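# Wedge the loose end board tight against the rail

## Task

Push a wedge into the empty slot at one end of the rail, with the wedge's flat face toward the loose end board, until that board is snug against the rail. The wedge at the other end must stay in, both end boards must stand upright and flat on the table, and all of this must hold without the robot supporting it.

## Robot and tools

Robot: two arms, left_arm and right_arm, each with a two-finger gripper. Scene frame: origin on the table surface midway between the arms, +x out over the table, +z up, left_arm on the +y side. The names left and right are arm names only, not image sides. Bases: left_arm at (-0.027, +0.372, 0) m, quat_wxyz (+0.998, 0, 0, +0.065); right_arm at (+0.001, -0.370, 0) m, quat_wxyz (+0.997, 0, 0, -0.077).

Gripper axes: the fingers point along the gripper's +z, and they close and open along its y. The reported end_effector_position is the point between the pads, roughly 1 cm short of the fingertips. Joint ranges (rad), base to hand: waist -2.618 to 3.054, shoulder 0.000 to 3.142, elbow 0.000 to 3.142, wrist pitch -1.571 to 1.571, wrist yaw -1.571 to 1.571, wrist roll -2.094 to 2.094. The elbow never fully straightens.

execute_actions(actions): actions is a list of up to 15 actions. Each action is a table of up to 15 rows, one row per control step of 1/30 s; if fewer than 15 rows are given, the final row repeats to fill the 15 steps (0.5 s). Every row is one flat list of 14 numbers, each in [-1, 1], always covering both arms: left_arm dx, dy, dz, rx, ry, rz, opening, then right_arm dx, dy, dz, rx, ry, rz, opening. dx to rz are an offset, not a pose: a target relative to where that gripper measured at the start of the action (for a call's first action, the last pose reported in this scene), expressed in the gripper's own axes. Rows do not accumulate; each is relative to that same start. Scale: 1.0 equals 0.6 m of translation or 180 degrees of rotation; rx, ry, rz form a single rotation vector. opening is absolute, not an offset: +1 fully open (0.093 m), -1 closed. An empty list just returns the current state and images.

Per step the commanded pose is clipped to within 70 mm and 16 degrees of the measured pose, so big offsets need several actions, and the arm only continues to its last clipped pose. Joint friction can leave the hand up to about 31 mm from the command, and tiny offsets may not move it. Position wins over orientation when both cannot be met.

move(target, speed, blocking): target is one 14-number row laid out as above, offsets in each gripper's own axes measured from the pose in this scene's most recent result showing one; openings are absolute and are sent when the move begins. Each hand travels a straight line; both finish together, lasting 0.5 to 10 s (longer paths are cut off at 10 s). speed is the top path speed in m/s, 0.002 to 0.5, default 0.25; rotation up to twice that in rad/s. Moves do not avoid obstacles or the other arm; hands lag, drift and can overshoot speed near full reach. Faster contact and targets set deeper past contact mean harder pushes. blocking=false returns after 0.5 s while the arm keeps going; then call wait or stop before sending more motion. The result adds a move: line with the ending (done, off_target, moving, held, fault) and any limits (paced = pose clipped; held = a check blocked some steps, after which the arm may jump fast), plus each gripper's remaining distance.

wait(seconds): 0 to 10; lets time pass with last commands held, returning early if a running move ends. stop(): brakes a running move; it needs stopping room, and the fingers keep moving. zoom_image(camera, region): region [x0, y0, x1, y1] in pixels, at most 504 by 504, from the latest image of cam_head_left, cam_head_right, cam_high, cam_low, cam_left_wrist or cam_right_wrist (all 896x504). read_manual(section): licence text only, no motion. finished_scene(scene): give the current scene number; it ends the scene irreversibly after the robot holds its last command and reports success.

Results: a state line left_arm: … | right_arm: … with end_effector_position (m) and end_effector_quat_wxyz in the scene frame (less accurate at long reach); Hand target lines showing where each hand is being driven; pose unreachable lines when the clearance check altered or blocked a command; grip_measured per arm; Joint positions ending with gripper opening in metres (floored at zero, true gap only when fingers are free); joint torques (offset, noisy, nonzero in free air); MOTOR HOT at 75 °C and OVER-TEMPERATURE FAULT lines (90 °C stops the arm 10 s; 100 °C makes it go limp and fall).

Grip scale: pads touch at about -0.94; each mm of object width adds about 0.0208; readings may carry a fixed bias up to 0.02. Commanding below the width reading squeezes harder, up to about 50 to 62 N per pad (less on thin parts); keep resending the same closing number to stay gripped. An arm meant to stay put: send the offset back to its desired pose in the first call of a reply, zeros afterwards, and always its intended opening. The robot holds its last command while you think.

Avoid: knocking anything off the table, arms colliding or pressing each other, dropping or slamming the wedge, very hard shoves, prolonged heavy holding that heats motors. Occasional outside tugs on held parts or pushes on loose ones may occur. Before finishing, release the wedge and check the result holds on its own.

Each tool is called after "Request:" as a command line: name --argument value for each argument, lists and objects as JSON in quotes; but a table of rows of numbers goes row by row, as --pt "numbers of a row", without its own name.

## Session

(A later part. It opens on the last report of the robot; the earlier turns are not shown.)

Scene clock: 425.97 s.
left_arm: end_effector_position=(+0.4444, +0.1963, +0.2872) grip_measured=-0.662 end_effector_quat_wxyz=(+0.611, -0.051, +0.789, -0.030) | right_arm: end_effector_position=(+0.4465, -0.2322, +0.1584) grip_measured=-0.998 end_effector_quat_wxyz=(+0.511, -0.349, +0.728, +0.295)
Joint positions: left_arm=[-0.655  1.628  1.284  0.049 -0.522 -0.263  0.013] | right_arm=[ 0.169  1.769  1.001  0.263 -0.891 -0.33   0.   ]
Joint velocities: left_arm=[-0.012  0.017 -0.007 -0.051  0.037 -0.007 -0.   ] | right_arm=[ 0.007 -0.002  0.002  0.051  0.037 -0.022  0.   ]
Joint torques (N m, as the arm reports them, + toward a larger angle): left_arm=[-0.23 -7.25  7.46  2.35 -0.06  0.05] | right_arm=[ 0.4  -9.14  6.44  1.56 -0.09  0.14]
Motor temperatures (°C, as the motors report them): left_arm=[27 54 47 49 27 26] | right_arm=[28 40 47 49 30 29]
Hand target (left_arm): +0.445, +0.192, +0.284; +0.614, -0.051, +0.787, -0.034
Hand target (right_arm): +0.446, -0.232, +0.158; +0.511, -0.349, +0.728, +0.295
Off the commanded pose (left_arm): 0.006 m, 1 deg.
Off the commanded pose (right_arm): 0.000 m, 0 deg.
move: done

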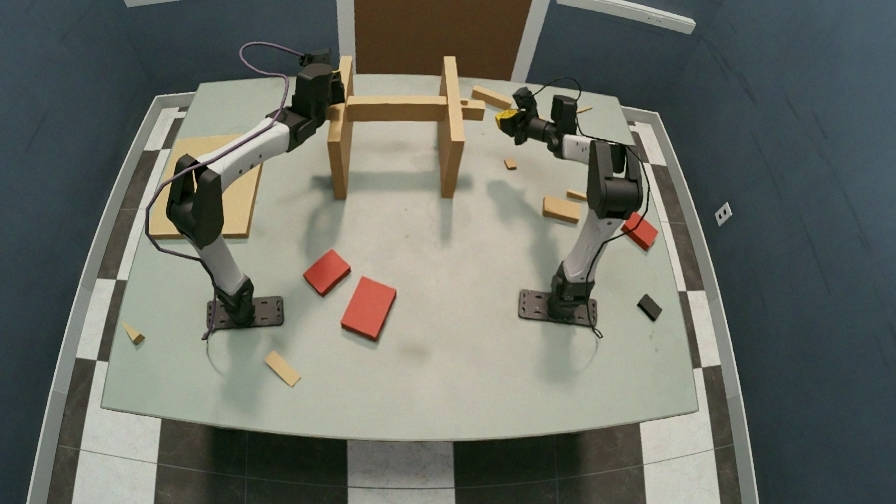

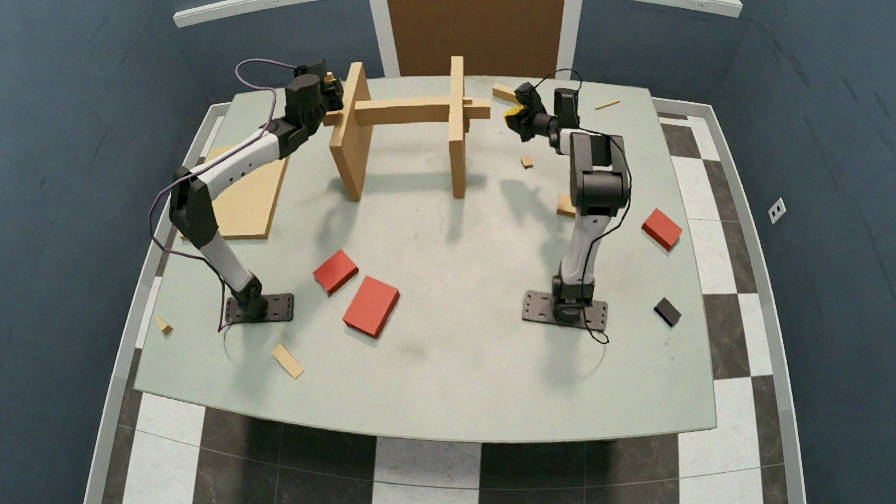

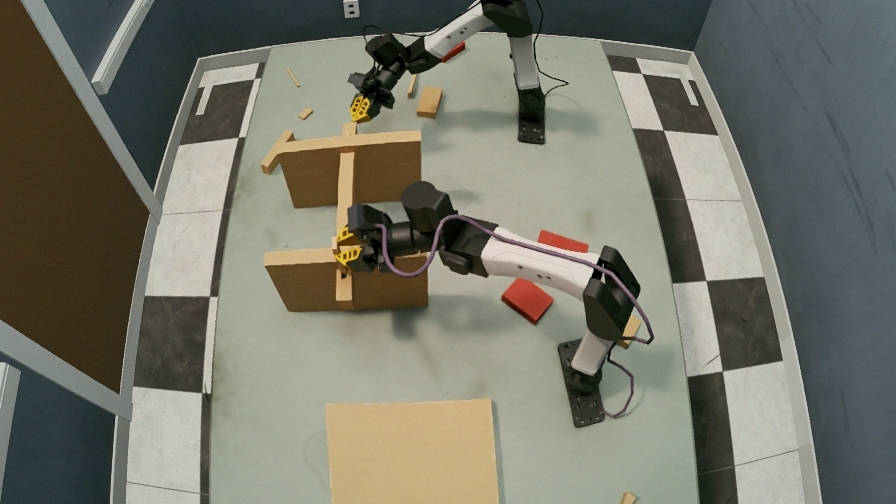

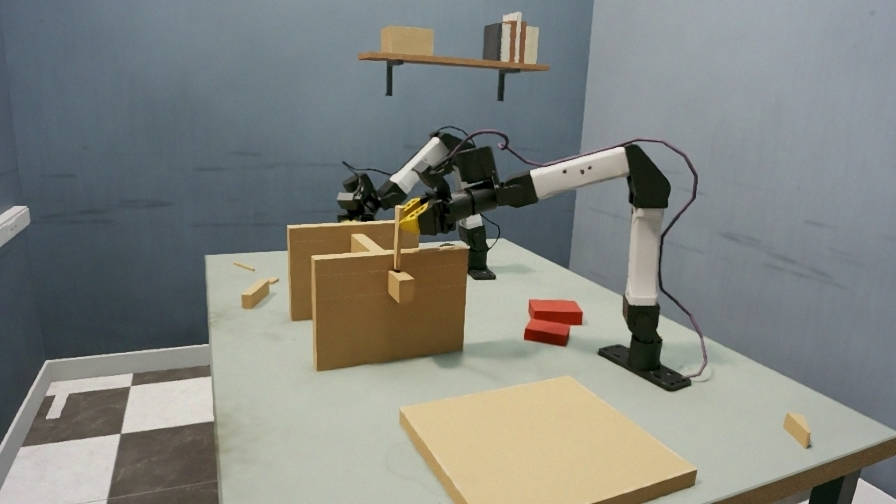

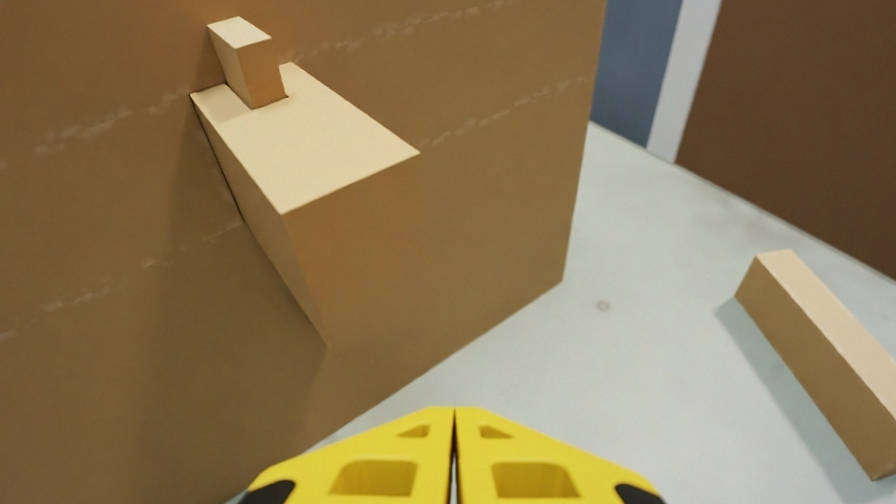

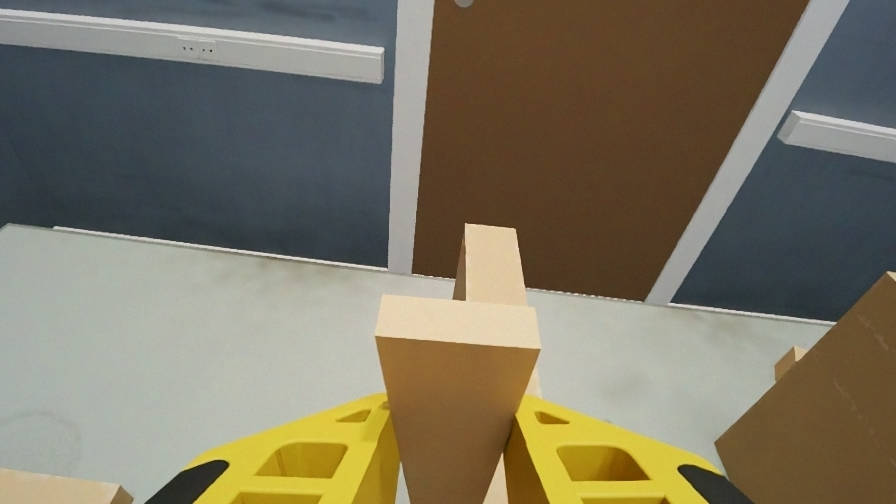

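Request:
move --target '[0.0246,-0.0039,0.0071,0.001,-0.002,-0.002,-0.68, 0,0,0,0,0,0,-1]' --speed 0.015

Request:
zoom_image --camera "cam_high" --region '[320, 240, 370, 290]'

Request:
zoom_image --camera "cam_low" --region '[365, 200, 445, 290]'

Scene clock: 435.57 s.
left_arm: end_effector_position=(+0.4437, +0.1968, +0.2795) grip_measured=-0.662 end_effector_quat_wxyz=(+0.613, -0.052, +0.788, -0.030) | right_arm: end_effector_position=(+0.4465, -0.2322, +0.1584) grip_measured=-0.998 end_effector_quat_wxyz=(+0.511, -0.349, +0.728, +0.295)
Joint positions: left_arm=[-0.655  1.628  1.248  0.091 -0.523 -0.263  0.013] | right_arm=[ 0.169  1.769  1.001  0.263 -0.891 -0.33   0.   ]
Joint velocities: left_arm=[-0.017  0.022  0.002  0.022  0.007  0.022 -0.   ] | right_arm=[-0.002 -0.002 -0.017 -0.037  0.051 -0.007  0.   ]
Joint torques (N m, as the arm reports them, + toward a larger angle): left_arm=[-0.38 -6.79  7.29  2.25 -0.1   0.01] | right_arm=[ 0.4  -9.15  6.45  1.56 -0.09  0.14]
Motor temperatures (°C, as the motors report them): left_arm=[27 53 47 49 27 26] | right_arm=[28 40 47 49 30 29]
Hand target (left_arm): +0.445, +0.192, +0.272; +0.613, -0.053, +0.787, -0.032
Hand target (right_arm): +0.446, -0.232, +0.158; +0.511, -0.349, +0.728, +0.295
Off the commanded pose (left_arm): 0.009 m, 0 deg.
Off the commanded pose (right_arm): 0.000 m, 0 deg.
move: done

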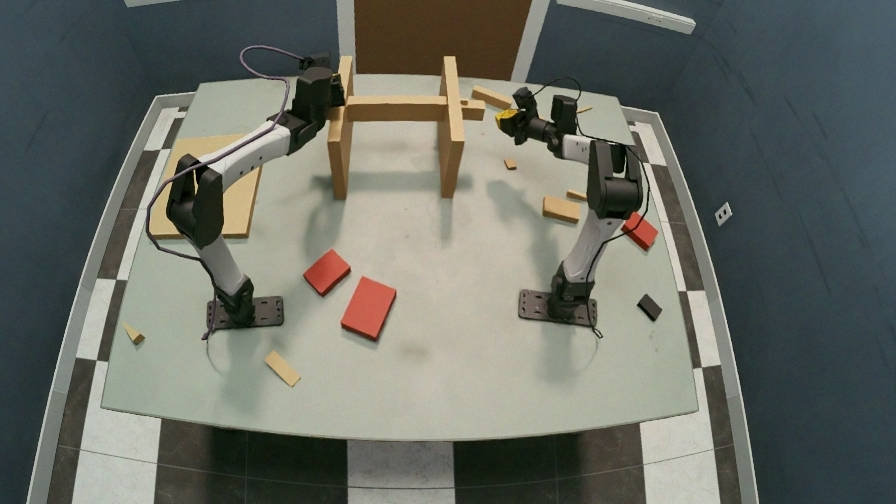

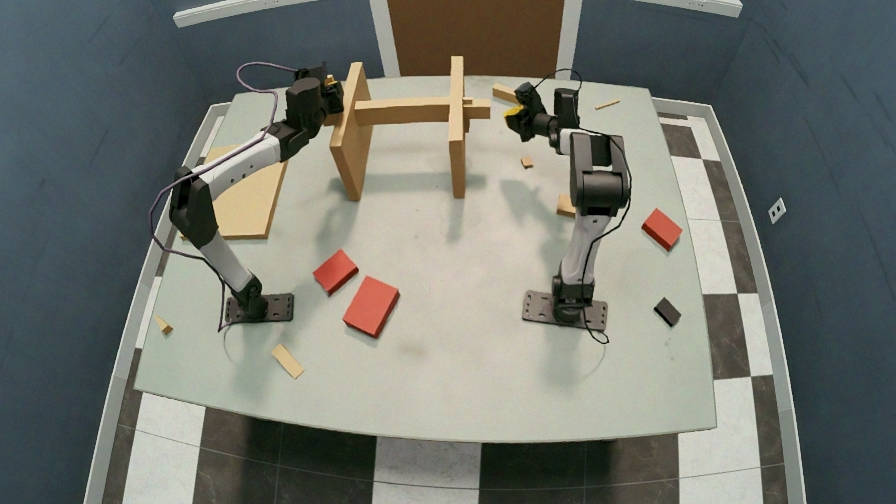

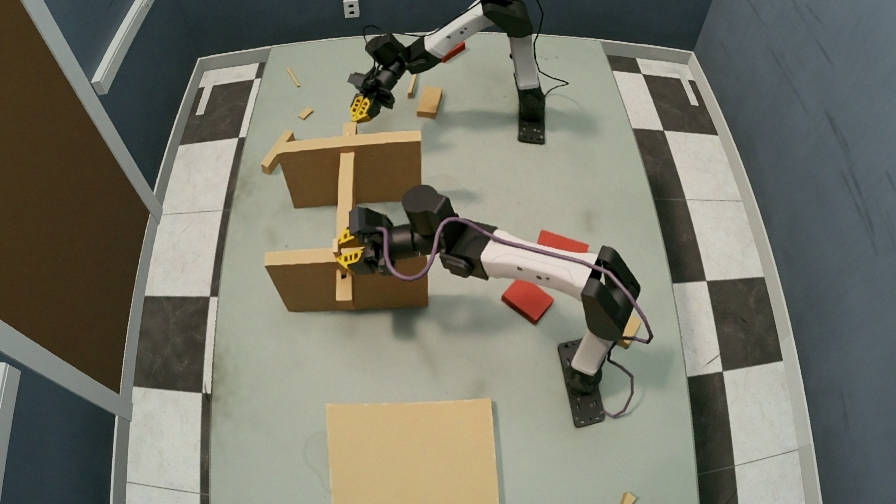

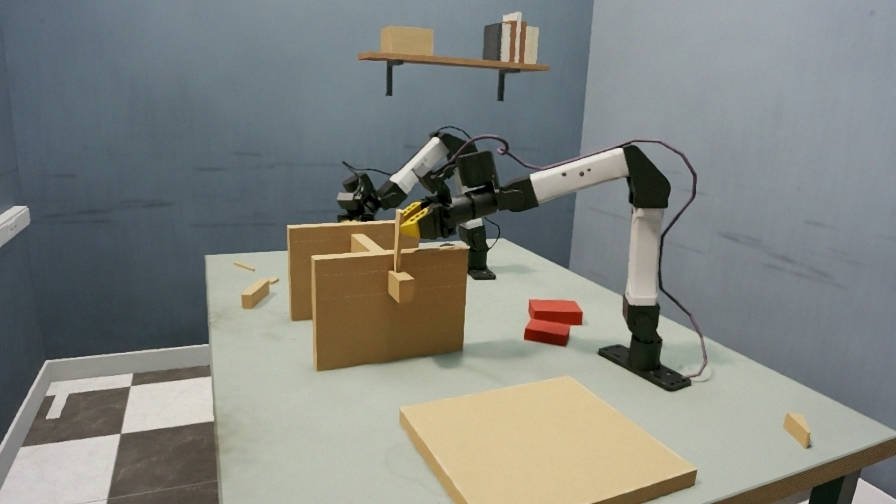

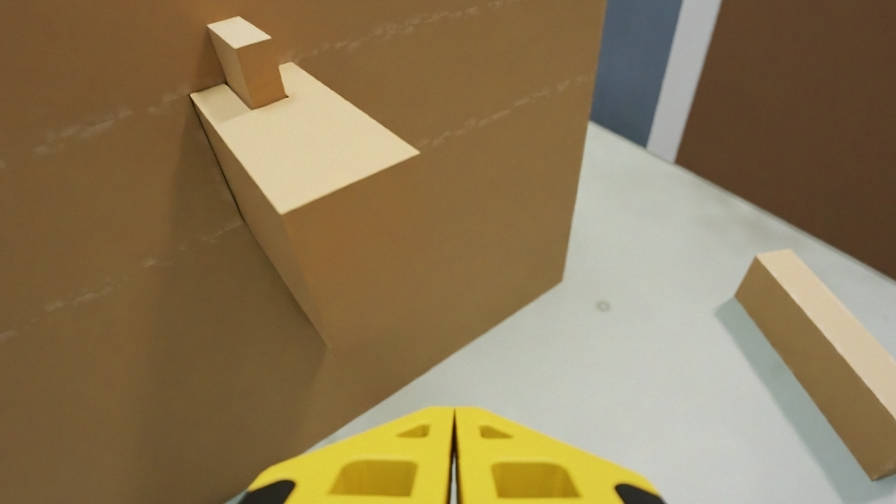

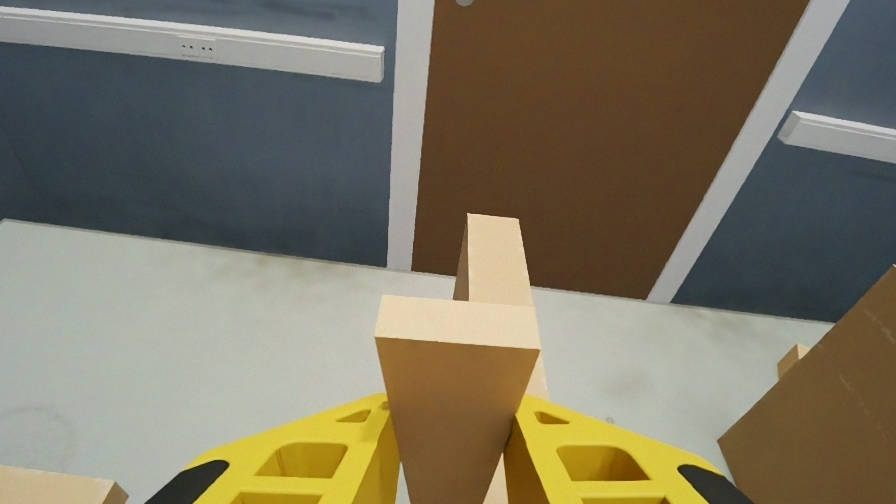

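Region (320, 240, 370, 290) of cam_high's 896x504 image, scaled by 10.080, with more detail than that image has.

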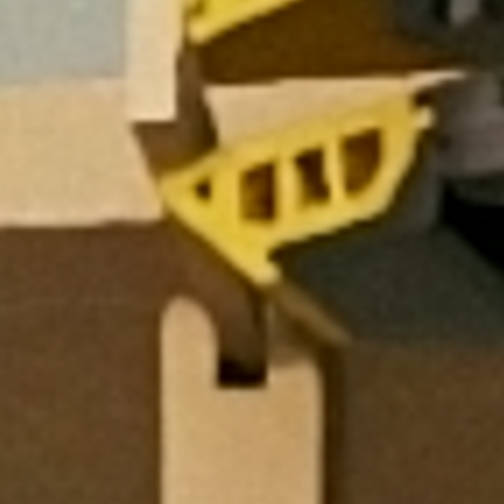

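Region (365, 200, 445, 290) of cam_low's 896x504 image, scaled by 5.600, with more detail than that image has.

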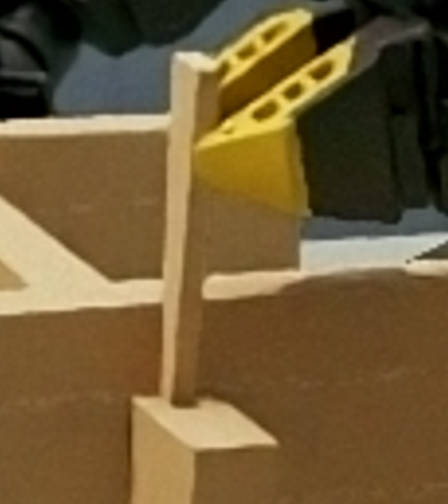

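Request:
move --target '[0.0435,-0.0017,0.0134,0.001,0,-0.001,-0.68, 0,0,0,0,0,0,-1]' --speed 0.018

Request:
zoom_image --camera "cam_low" --region '[365, 200, 475, 310]'

Scene clock: 444.20 s.
left_arm: end_effector_position=(+0.4449, +0.1961, +0.2574) grip_measured=-0.662 end_effector_quat_wxyz=(+0.611, -0.051, +0.789, -0.029) | right_arm: end_effector_position=(+0.4465, -0.2322, +0.1584) grip_measured=-0.998 end_effector_quat_wxyz=(+0.511, -0.349, +0.728, +0.295)
Joint positions: left_arm=[-0.655  1.649  1.187  0.166 -0.523 -0.263  0.013] | right_arm=[ 0.169  1.769  1.001  0.263 -0.891 -0.33   0.   ]
Joint velocities: left_arm=[-0.017 -0.012 -0.002  0.022  0.051  0.037 -0.001] | right_arm=[ 0.002  0.002  0.012 -0.022  0.022  0.007  0.   ]
Joint torques (N m, as the arm reports them, + toward a larger angle): left_arm=[-0.13 -7.28  7.33  2.21 -0.11  0.05] | right_arm=[ 0.4  -9.14  6.45  1.56 -0.09  0.14]
Motor temperatures (°C, as the motors report them): left_arm=[27 53 47 50 27 26] | right_arm=[28 41 47 49 30 29]
Hand target (left_arm): +0.445, +0.193, +0.253; +0.613, -0.053, +0.788, -0.033
Hand target (right_arm): +0.446, -0.232, +0.158; +0.511, -0.349, +0.728, +0.295
Off the commanded pose (left_arm): 0.006 m, 1 deg.
Off the commanded pose (right_arm): 0.000 m, 0 deg.
move: done

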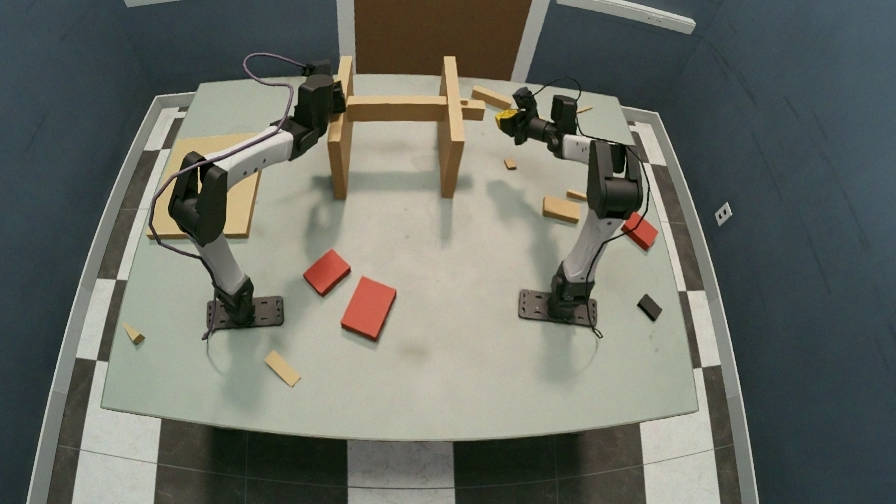

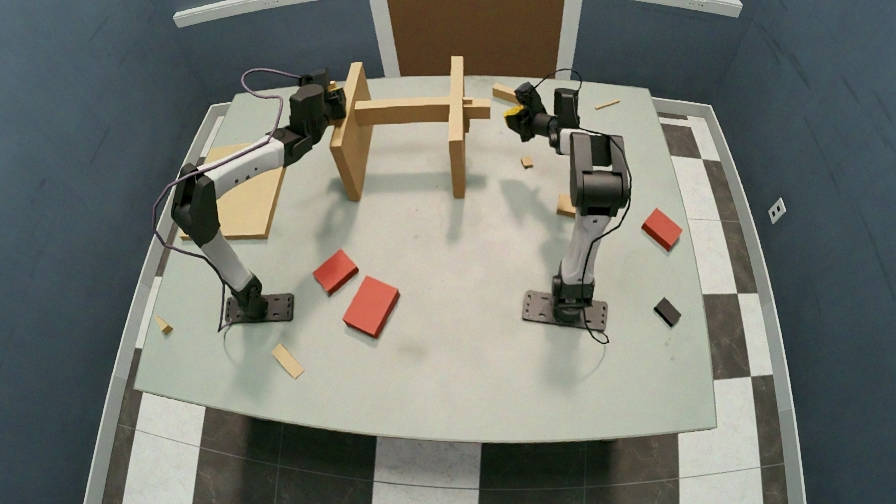

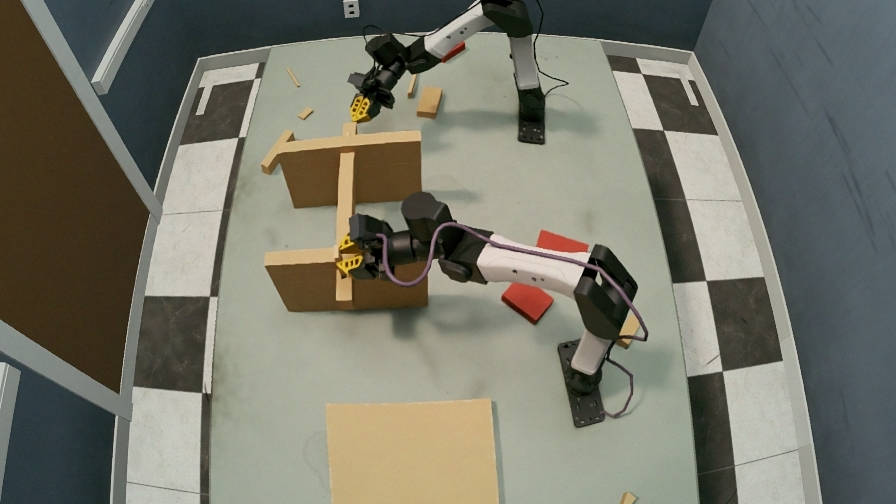

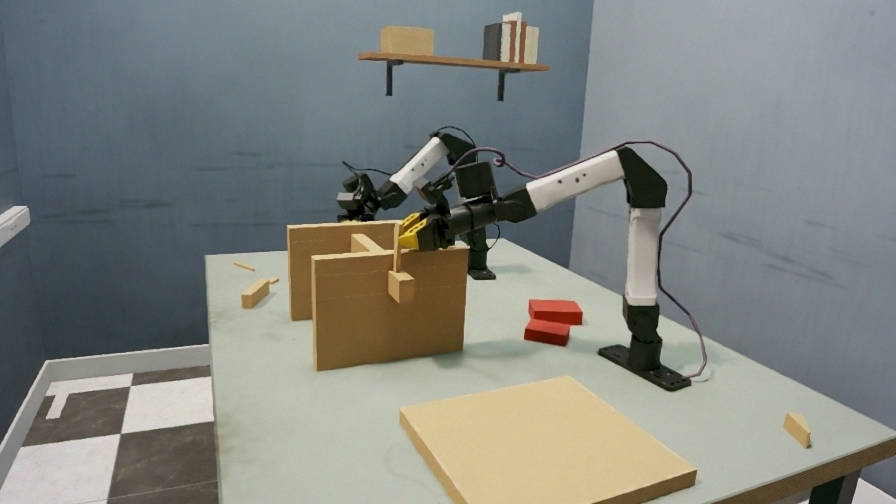

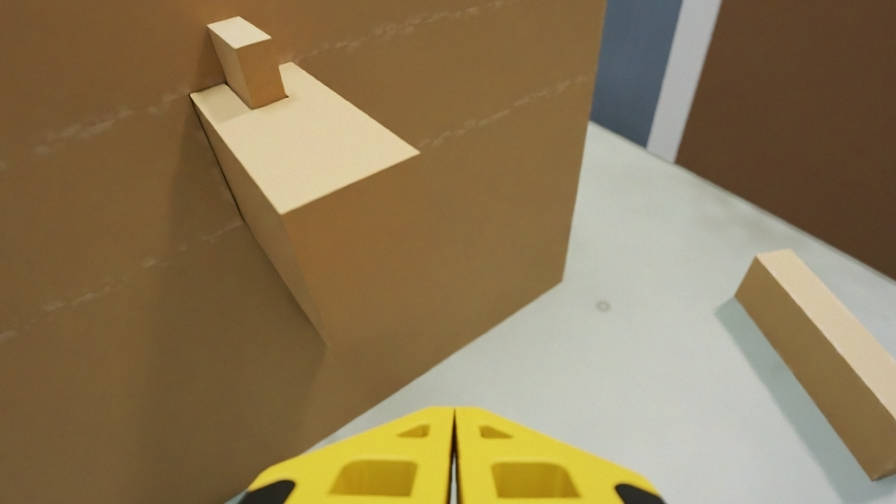

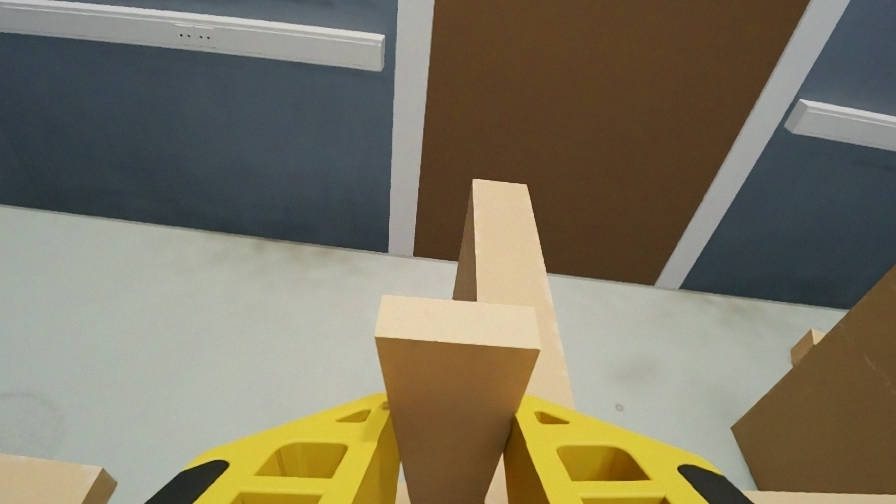

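Region (365, 200, 475, 310) of cam_low's 896x504 image, scaled by 4.582, with more detail than that image has.

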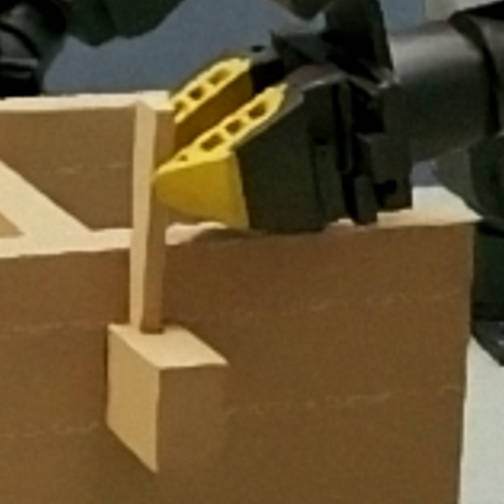

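Request:
execute_actions --actions '[[[0,0,0,0,0,0,-0.62,0,0,0,0,0,0,-1],[0,0,0,0,0,0,-0.60,0,0,0,0,0,0,-1],[0,0,0,0,0,0,-0.58,0,0,0,0,0,0,-1],[0,0,0,0,0,0,-0.56,0,0,0,0,0,0,-1],[0,0,0,0,0,0,-0.55,0,0,0,0,0,0,-1],[0,0,0,0,0,0,-0.54,0,0,0,0,0,0,-1],[0,0,0,0,0,0,-0.53,0,0,0,0,0,0,-1],[0,0,0,0,0,0,-0.525,0,0,0,0,0,0,-1],[0,0,0,0,0,0,-0.52,0,0,0,0,0,0,-1],[0,0,0,0,0,0,-0.516,0,0,0,0,0,0,-1],[0,0,0,0,0,0,-0.512,0,0,0,0,0,0,-1],[0,0,0,0,0,0,-0.509,0,0,0,0,0,0,-1],[0,0,0,0,0,0,-0.506,0,0,0,0,0,0,-1],[0,0,0,0,0,0,-0.503,0,0,0,0,0,0,-1],[0,0,0,0,0,0,-0.50,0,0,0,0,0,0,-1]],[[0,0,0,0,0,0,-0.4975,0,0,0,0,0,0,-1],[0,0,0,0,0,0,-0.495,0,0,0,0,0,0,-1],[0,0,0,0,0,0,-0.4925,0,0,0,0,0,0,-1],[0,0,0,0,0,0,-0.49,0,0,0,0,0,0,-1],[0,0,0,0,0,0,-0.4875,0,0,0,0,0,0,-1],[0,0,0,0,0,0,-0.485,0,0,0,0,0,0,-1],[0,0,0,0,0,0,-0.4825,0,0,0,0,0,0,-1],[0,0,0,0,0,0,-0.48,0,0,0,0,0,0,-1],[0,0,0,0,0,0,-0.4775,0,0,0,0,0,0,-1],[0,0,0,0,0,0,-0.475,0,0,0,0,0,0,-1],[0,0,0,0,0,0,-0.4725,0,0,0,0,0,0,-1],[0,0,0,0,0,0,-0.47,0,0,0,0,0,0,-1],[0,0,0,0,0,0,-0.4675,0,0,0,0,0,0,-1],[0,0,0,0,0,0,-0.465,0,0,0,0,0,0,-1],[0,0,0,0,0,0,-0.4625,0,0,0,0,0,0,-1]],[[0,0,0,0,0,0,-0.46,0,0,0,0,0,0,-1],[0,0,0,0,0,0,-0.4575,0,0,0,0,0,0,-1],[0,0,0,0,0,0,-0.455,0,0,0,0,0,0,-1],[0,0,0,0,0,0,-0.4525,0,0,0,0,0,0,-1],[0,0,0,0,0,0,-0.45,0,0,0,0,0,0,-1],[0,0,0,0,0,0,-0.4475,0,0,0,0,0,0,-1],[0,0,0,0,0,0,-0.445,0,0,0,0,0,0,-1],[0,0,0,0,0,0,-0.4425,0,0,0,0,0,0,-1],[0,0,0,0,0,0,-0.44,0,0,0,0,0,0,-1],[0,0,0,0,0,0,-0.4375,0,0,0,0,0,0,-1],[0,0,0,0,0,0,-0.435,0,0,0,0,0,0,-1],[0,0,0,0,0,0,-0.4325,0,0,0,0,0,0,-1],[0,0,0,0,0,0,-0.43,0,0,0,0,0,0,-1],[0,0,0,0,0,0,-0.4275,0,0,0,0,0,0,-1],[0,0,0,0,0,0,-0.425,0,0,0,0,0,0,-1]]]'

Request:
zoom_image --camera "cam_low" --region '[365, 200, 475, 310]'

Scene clock: 461.57 s.
left_arm: end_effector_position=(+0.4450, +0.1961, +0.2575) grip_measured=-0.428 end_effector_quat_wxyz=(+0.611, -0.051, +0.789, -0.029) | right_arm: end_effector_position=(+0.4465, -0.2322, +0.1584) grip_measured=-0.998 end_effector_quat_wxyz=(+0.511, -0.349, +0.728, +0.295)
Joint positions: left_arm=[-0.655  1.649  1.187  0.167 -0.523 -0.263  0.025] | right_arm=[ 0.169  1.769  1.001  0.263 -0.891 -0.33   0.   ]
Joint velocities: left_arm=[-0.002 -0.012 -0.002 -0.051 -0.022 -0.051  0.001] | right_arm=[-0.002  0.002 -0.012 -0.037  0.037 -0.037  0.   ]
Joint torques (N m, as the arm reports them, + toward a larger angle): left_arm=[ 0.22 -8.13  8.2   1.99 -0.07  0.11] | right_arm=[ 0.41 -9.13  6.45  1.56 -0.09  0.14]
Motor temperatures (°C, as the motors report them): left_arm=[27 53 47 50 27 26] | right_arm=[28 41 47 49 30 29]
Hand target (left_arm): +0.445, +0.196, +0.257; +0.611, -0.051, +0.789, -0.029
Hand target (right_arm): +0.446, -0.232, +0.158; +0.511, -0.349, +0.728, +0.295
Off the commanded pose (left_arm): 0.000 m, 0 deg.
Off the commanded pose (right_arm): 0.000 m, 0 deg.

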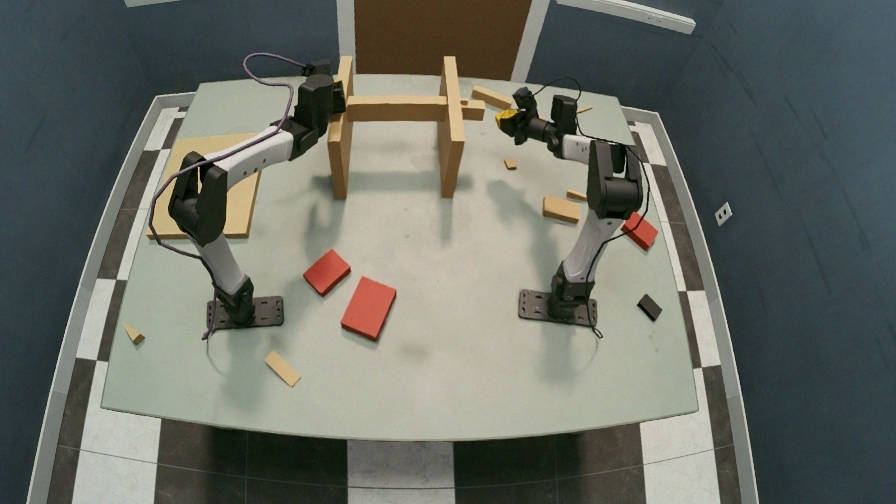

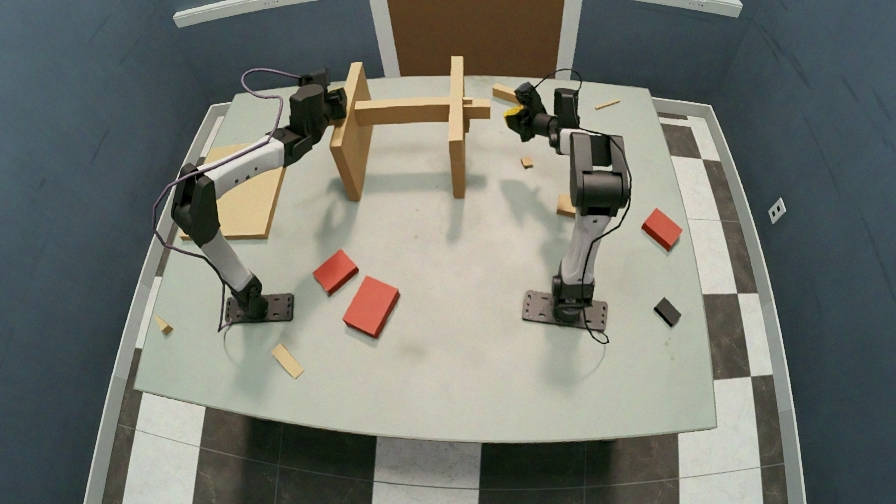

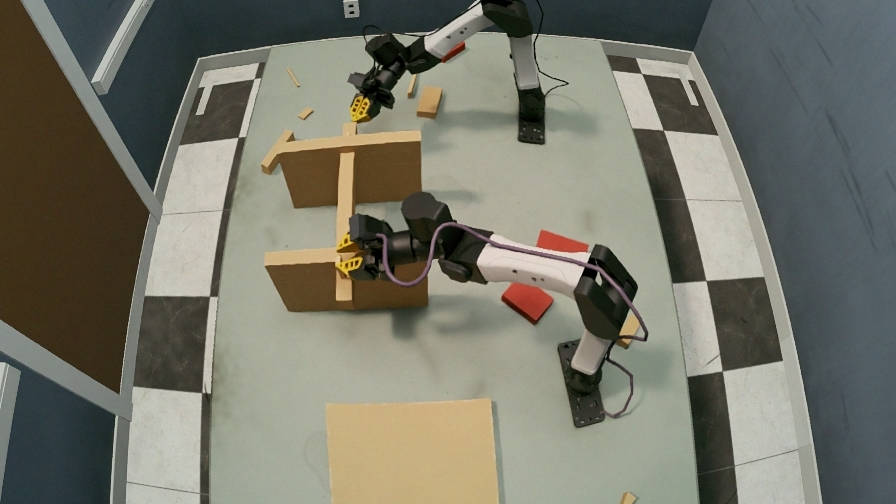

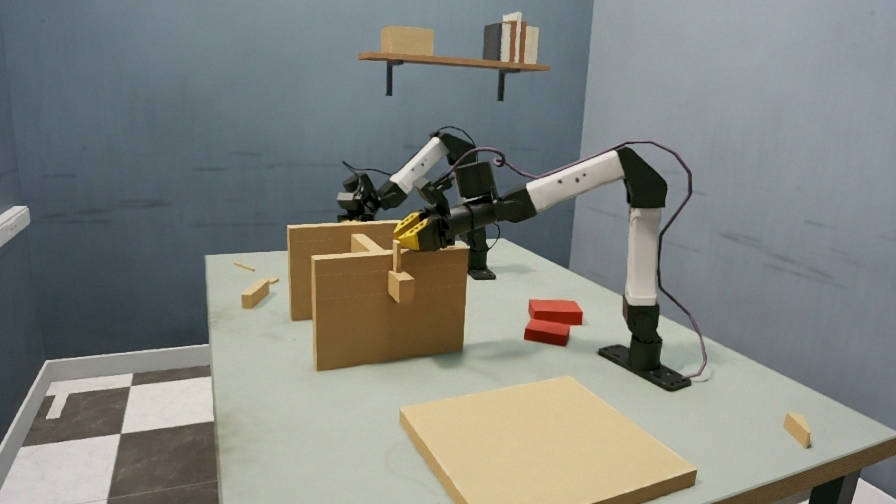

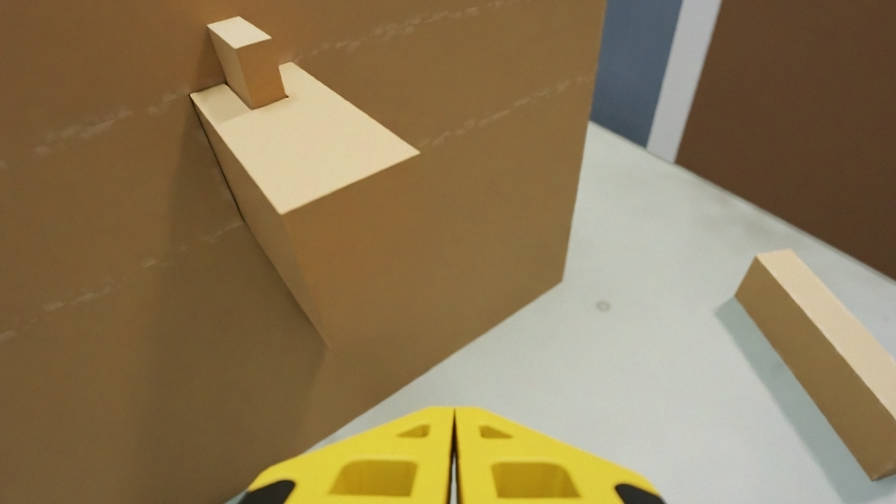

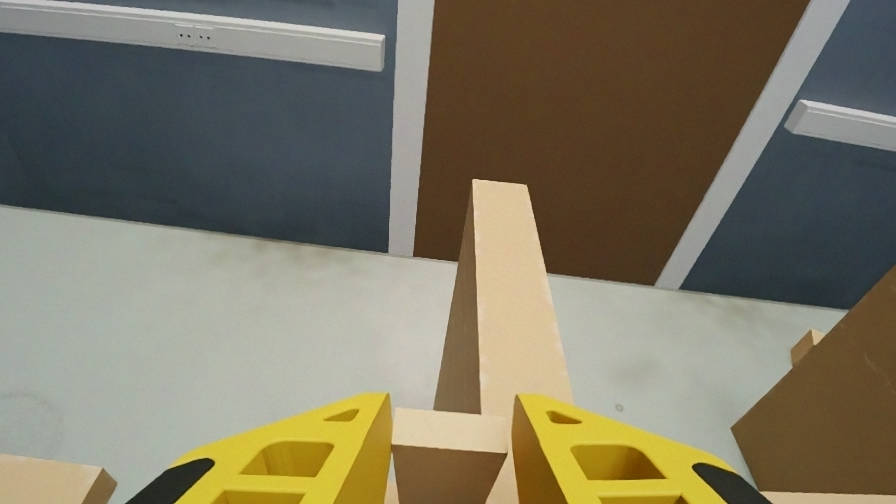

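Region (365, 200, 475, 310) of cam_low's 896x504 image, scaled by 4.582, with more detail than that image has.

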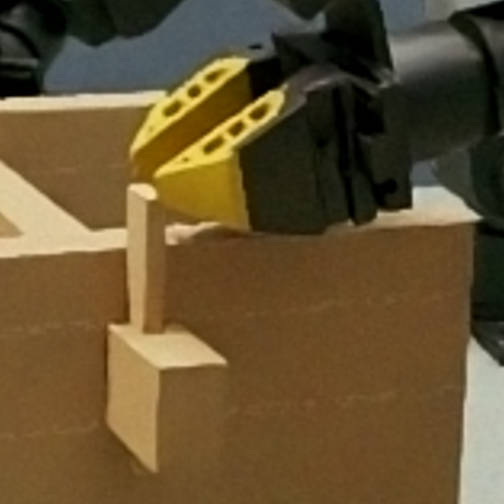

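Request:
move --target '[-0.0497,-0.0057,-0.0061,0,0.197,0,-0.2, -0.0376,0.0031,0.0471,0,0,0,-1]' --speed 0.15

Scene clock: 494.57 s.
left_arm: end_effector_position=(+0.4433, +0.1930, +0.2871) grip_measured=-0.202 end_effector_quat_wxyz=(+0.339, -0.034, +0.939, -0.046) | right_arm: end_effector_position=(+0.4602, -0.2088, +0.1688) grip_measured=-0.998 end_effector_quat_wxyz=(+0.511, -0.350, +0.728, +0.295)
Joint positions: left_arm=[-0.566  2.017  2.285 -1.169 -0.214 -0.433  0.036] | right_arm=[ 0.232  1.801  1.078  0.252 -0.837 -0.285  0.   ]
Joint velocities: left_arm=[-0.007 -0.002  0.012  0.051 -0.022 -0.051 -0.   ] | right_arm=[-0.007 -0.022 -0.002 -0.037  0.066  0.066  0.   ]
Joint torques (N m, as the arm reports them, + toward a larger angle): left_arm=[ 0.9  -9.41  8.93  1.51 -0.03 -0.01] | right_arm=[ 1.49 -8.62  8.65  1.51  0.05  0.21]
Motor temperatures (°C, as the motors report them): left_arm=[27 54 49 49 27 26] | right_arm=[28 41 48 49 30 29]
Hand target (left_arm): +0.447, +0.197, +0.289; +0.340, -0.043, +0.938, -0.049
Hand target (right_arm): +0.465, -0.204, +0.171; +0.511, -0.350, +0.728, +0.294
Off the commanded pose (left_arm): 0.006 m, 1 deg.
Off the commanded pose (right_arm): 0.007 m, 0 deg.
move: done

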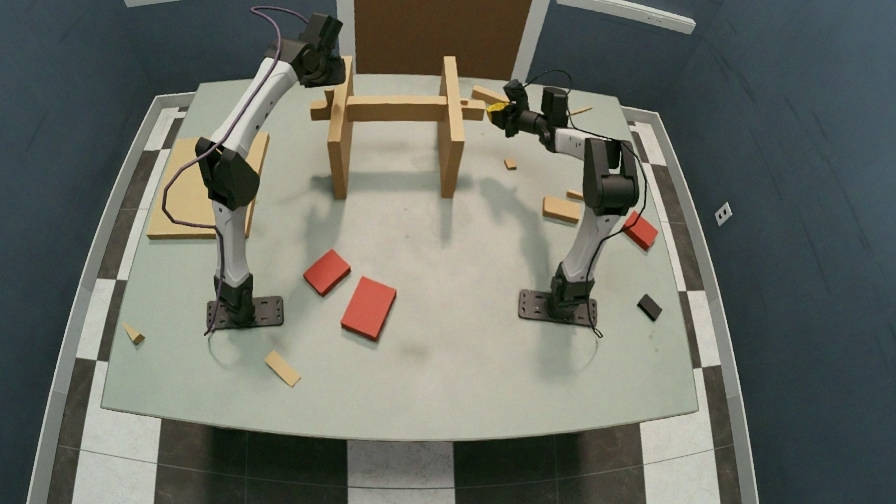

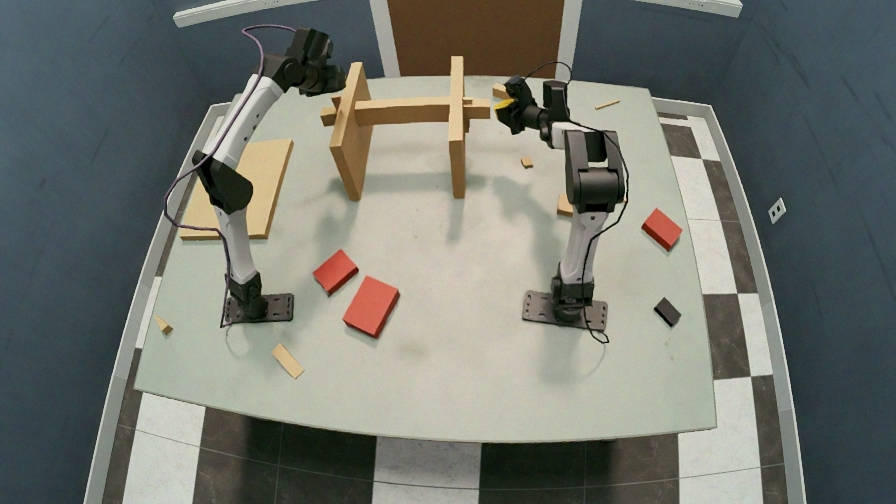

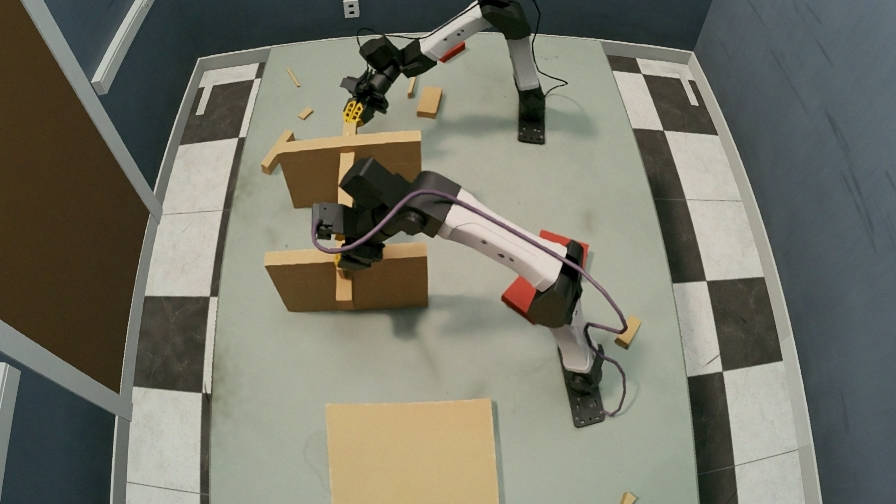

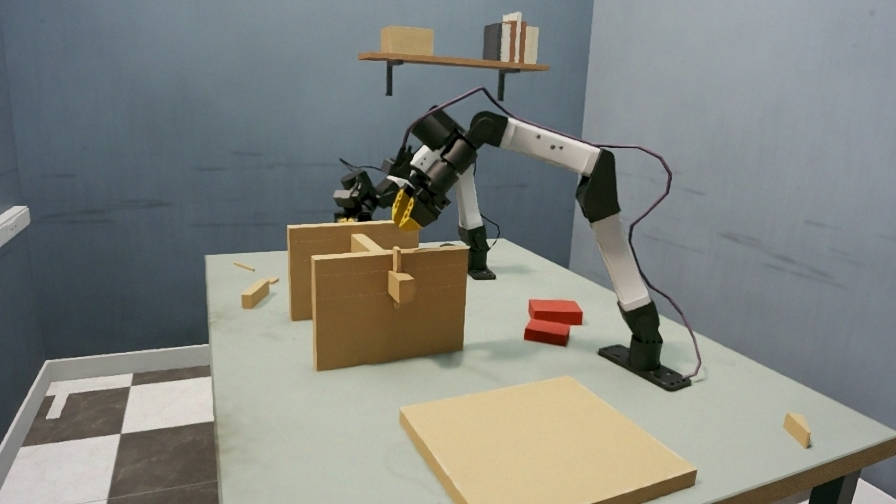

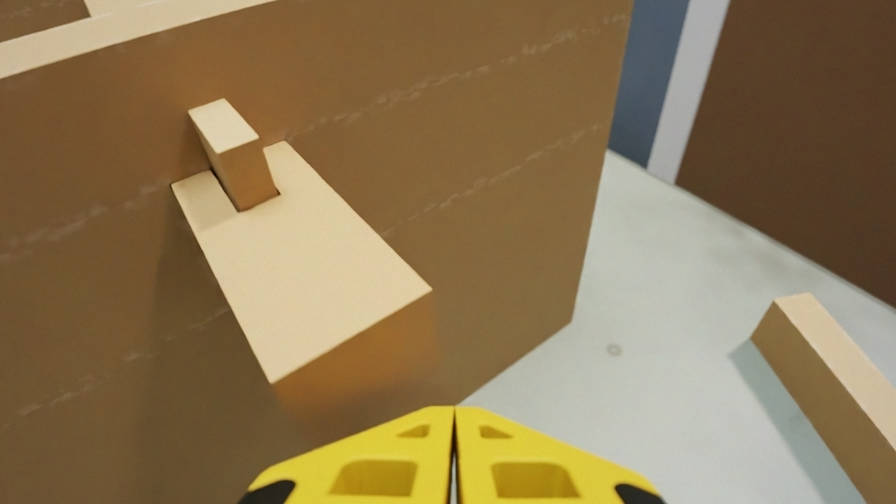

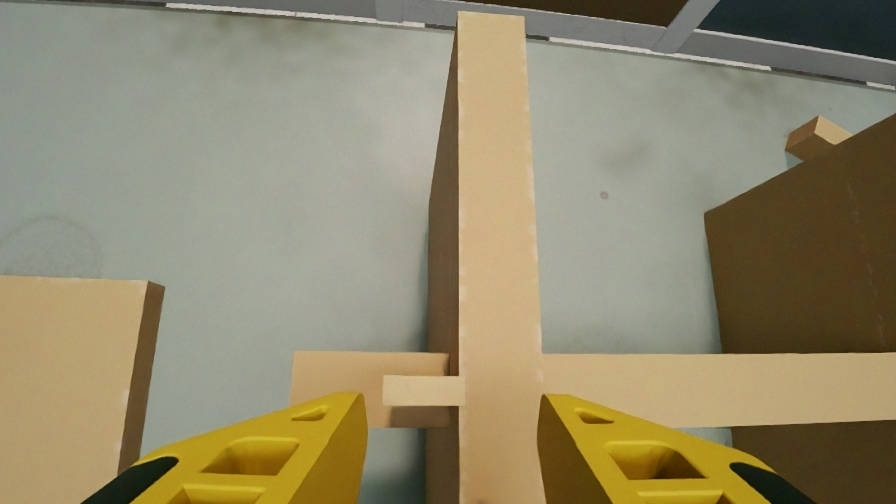

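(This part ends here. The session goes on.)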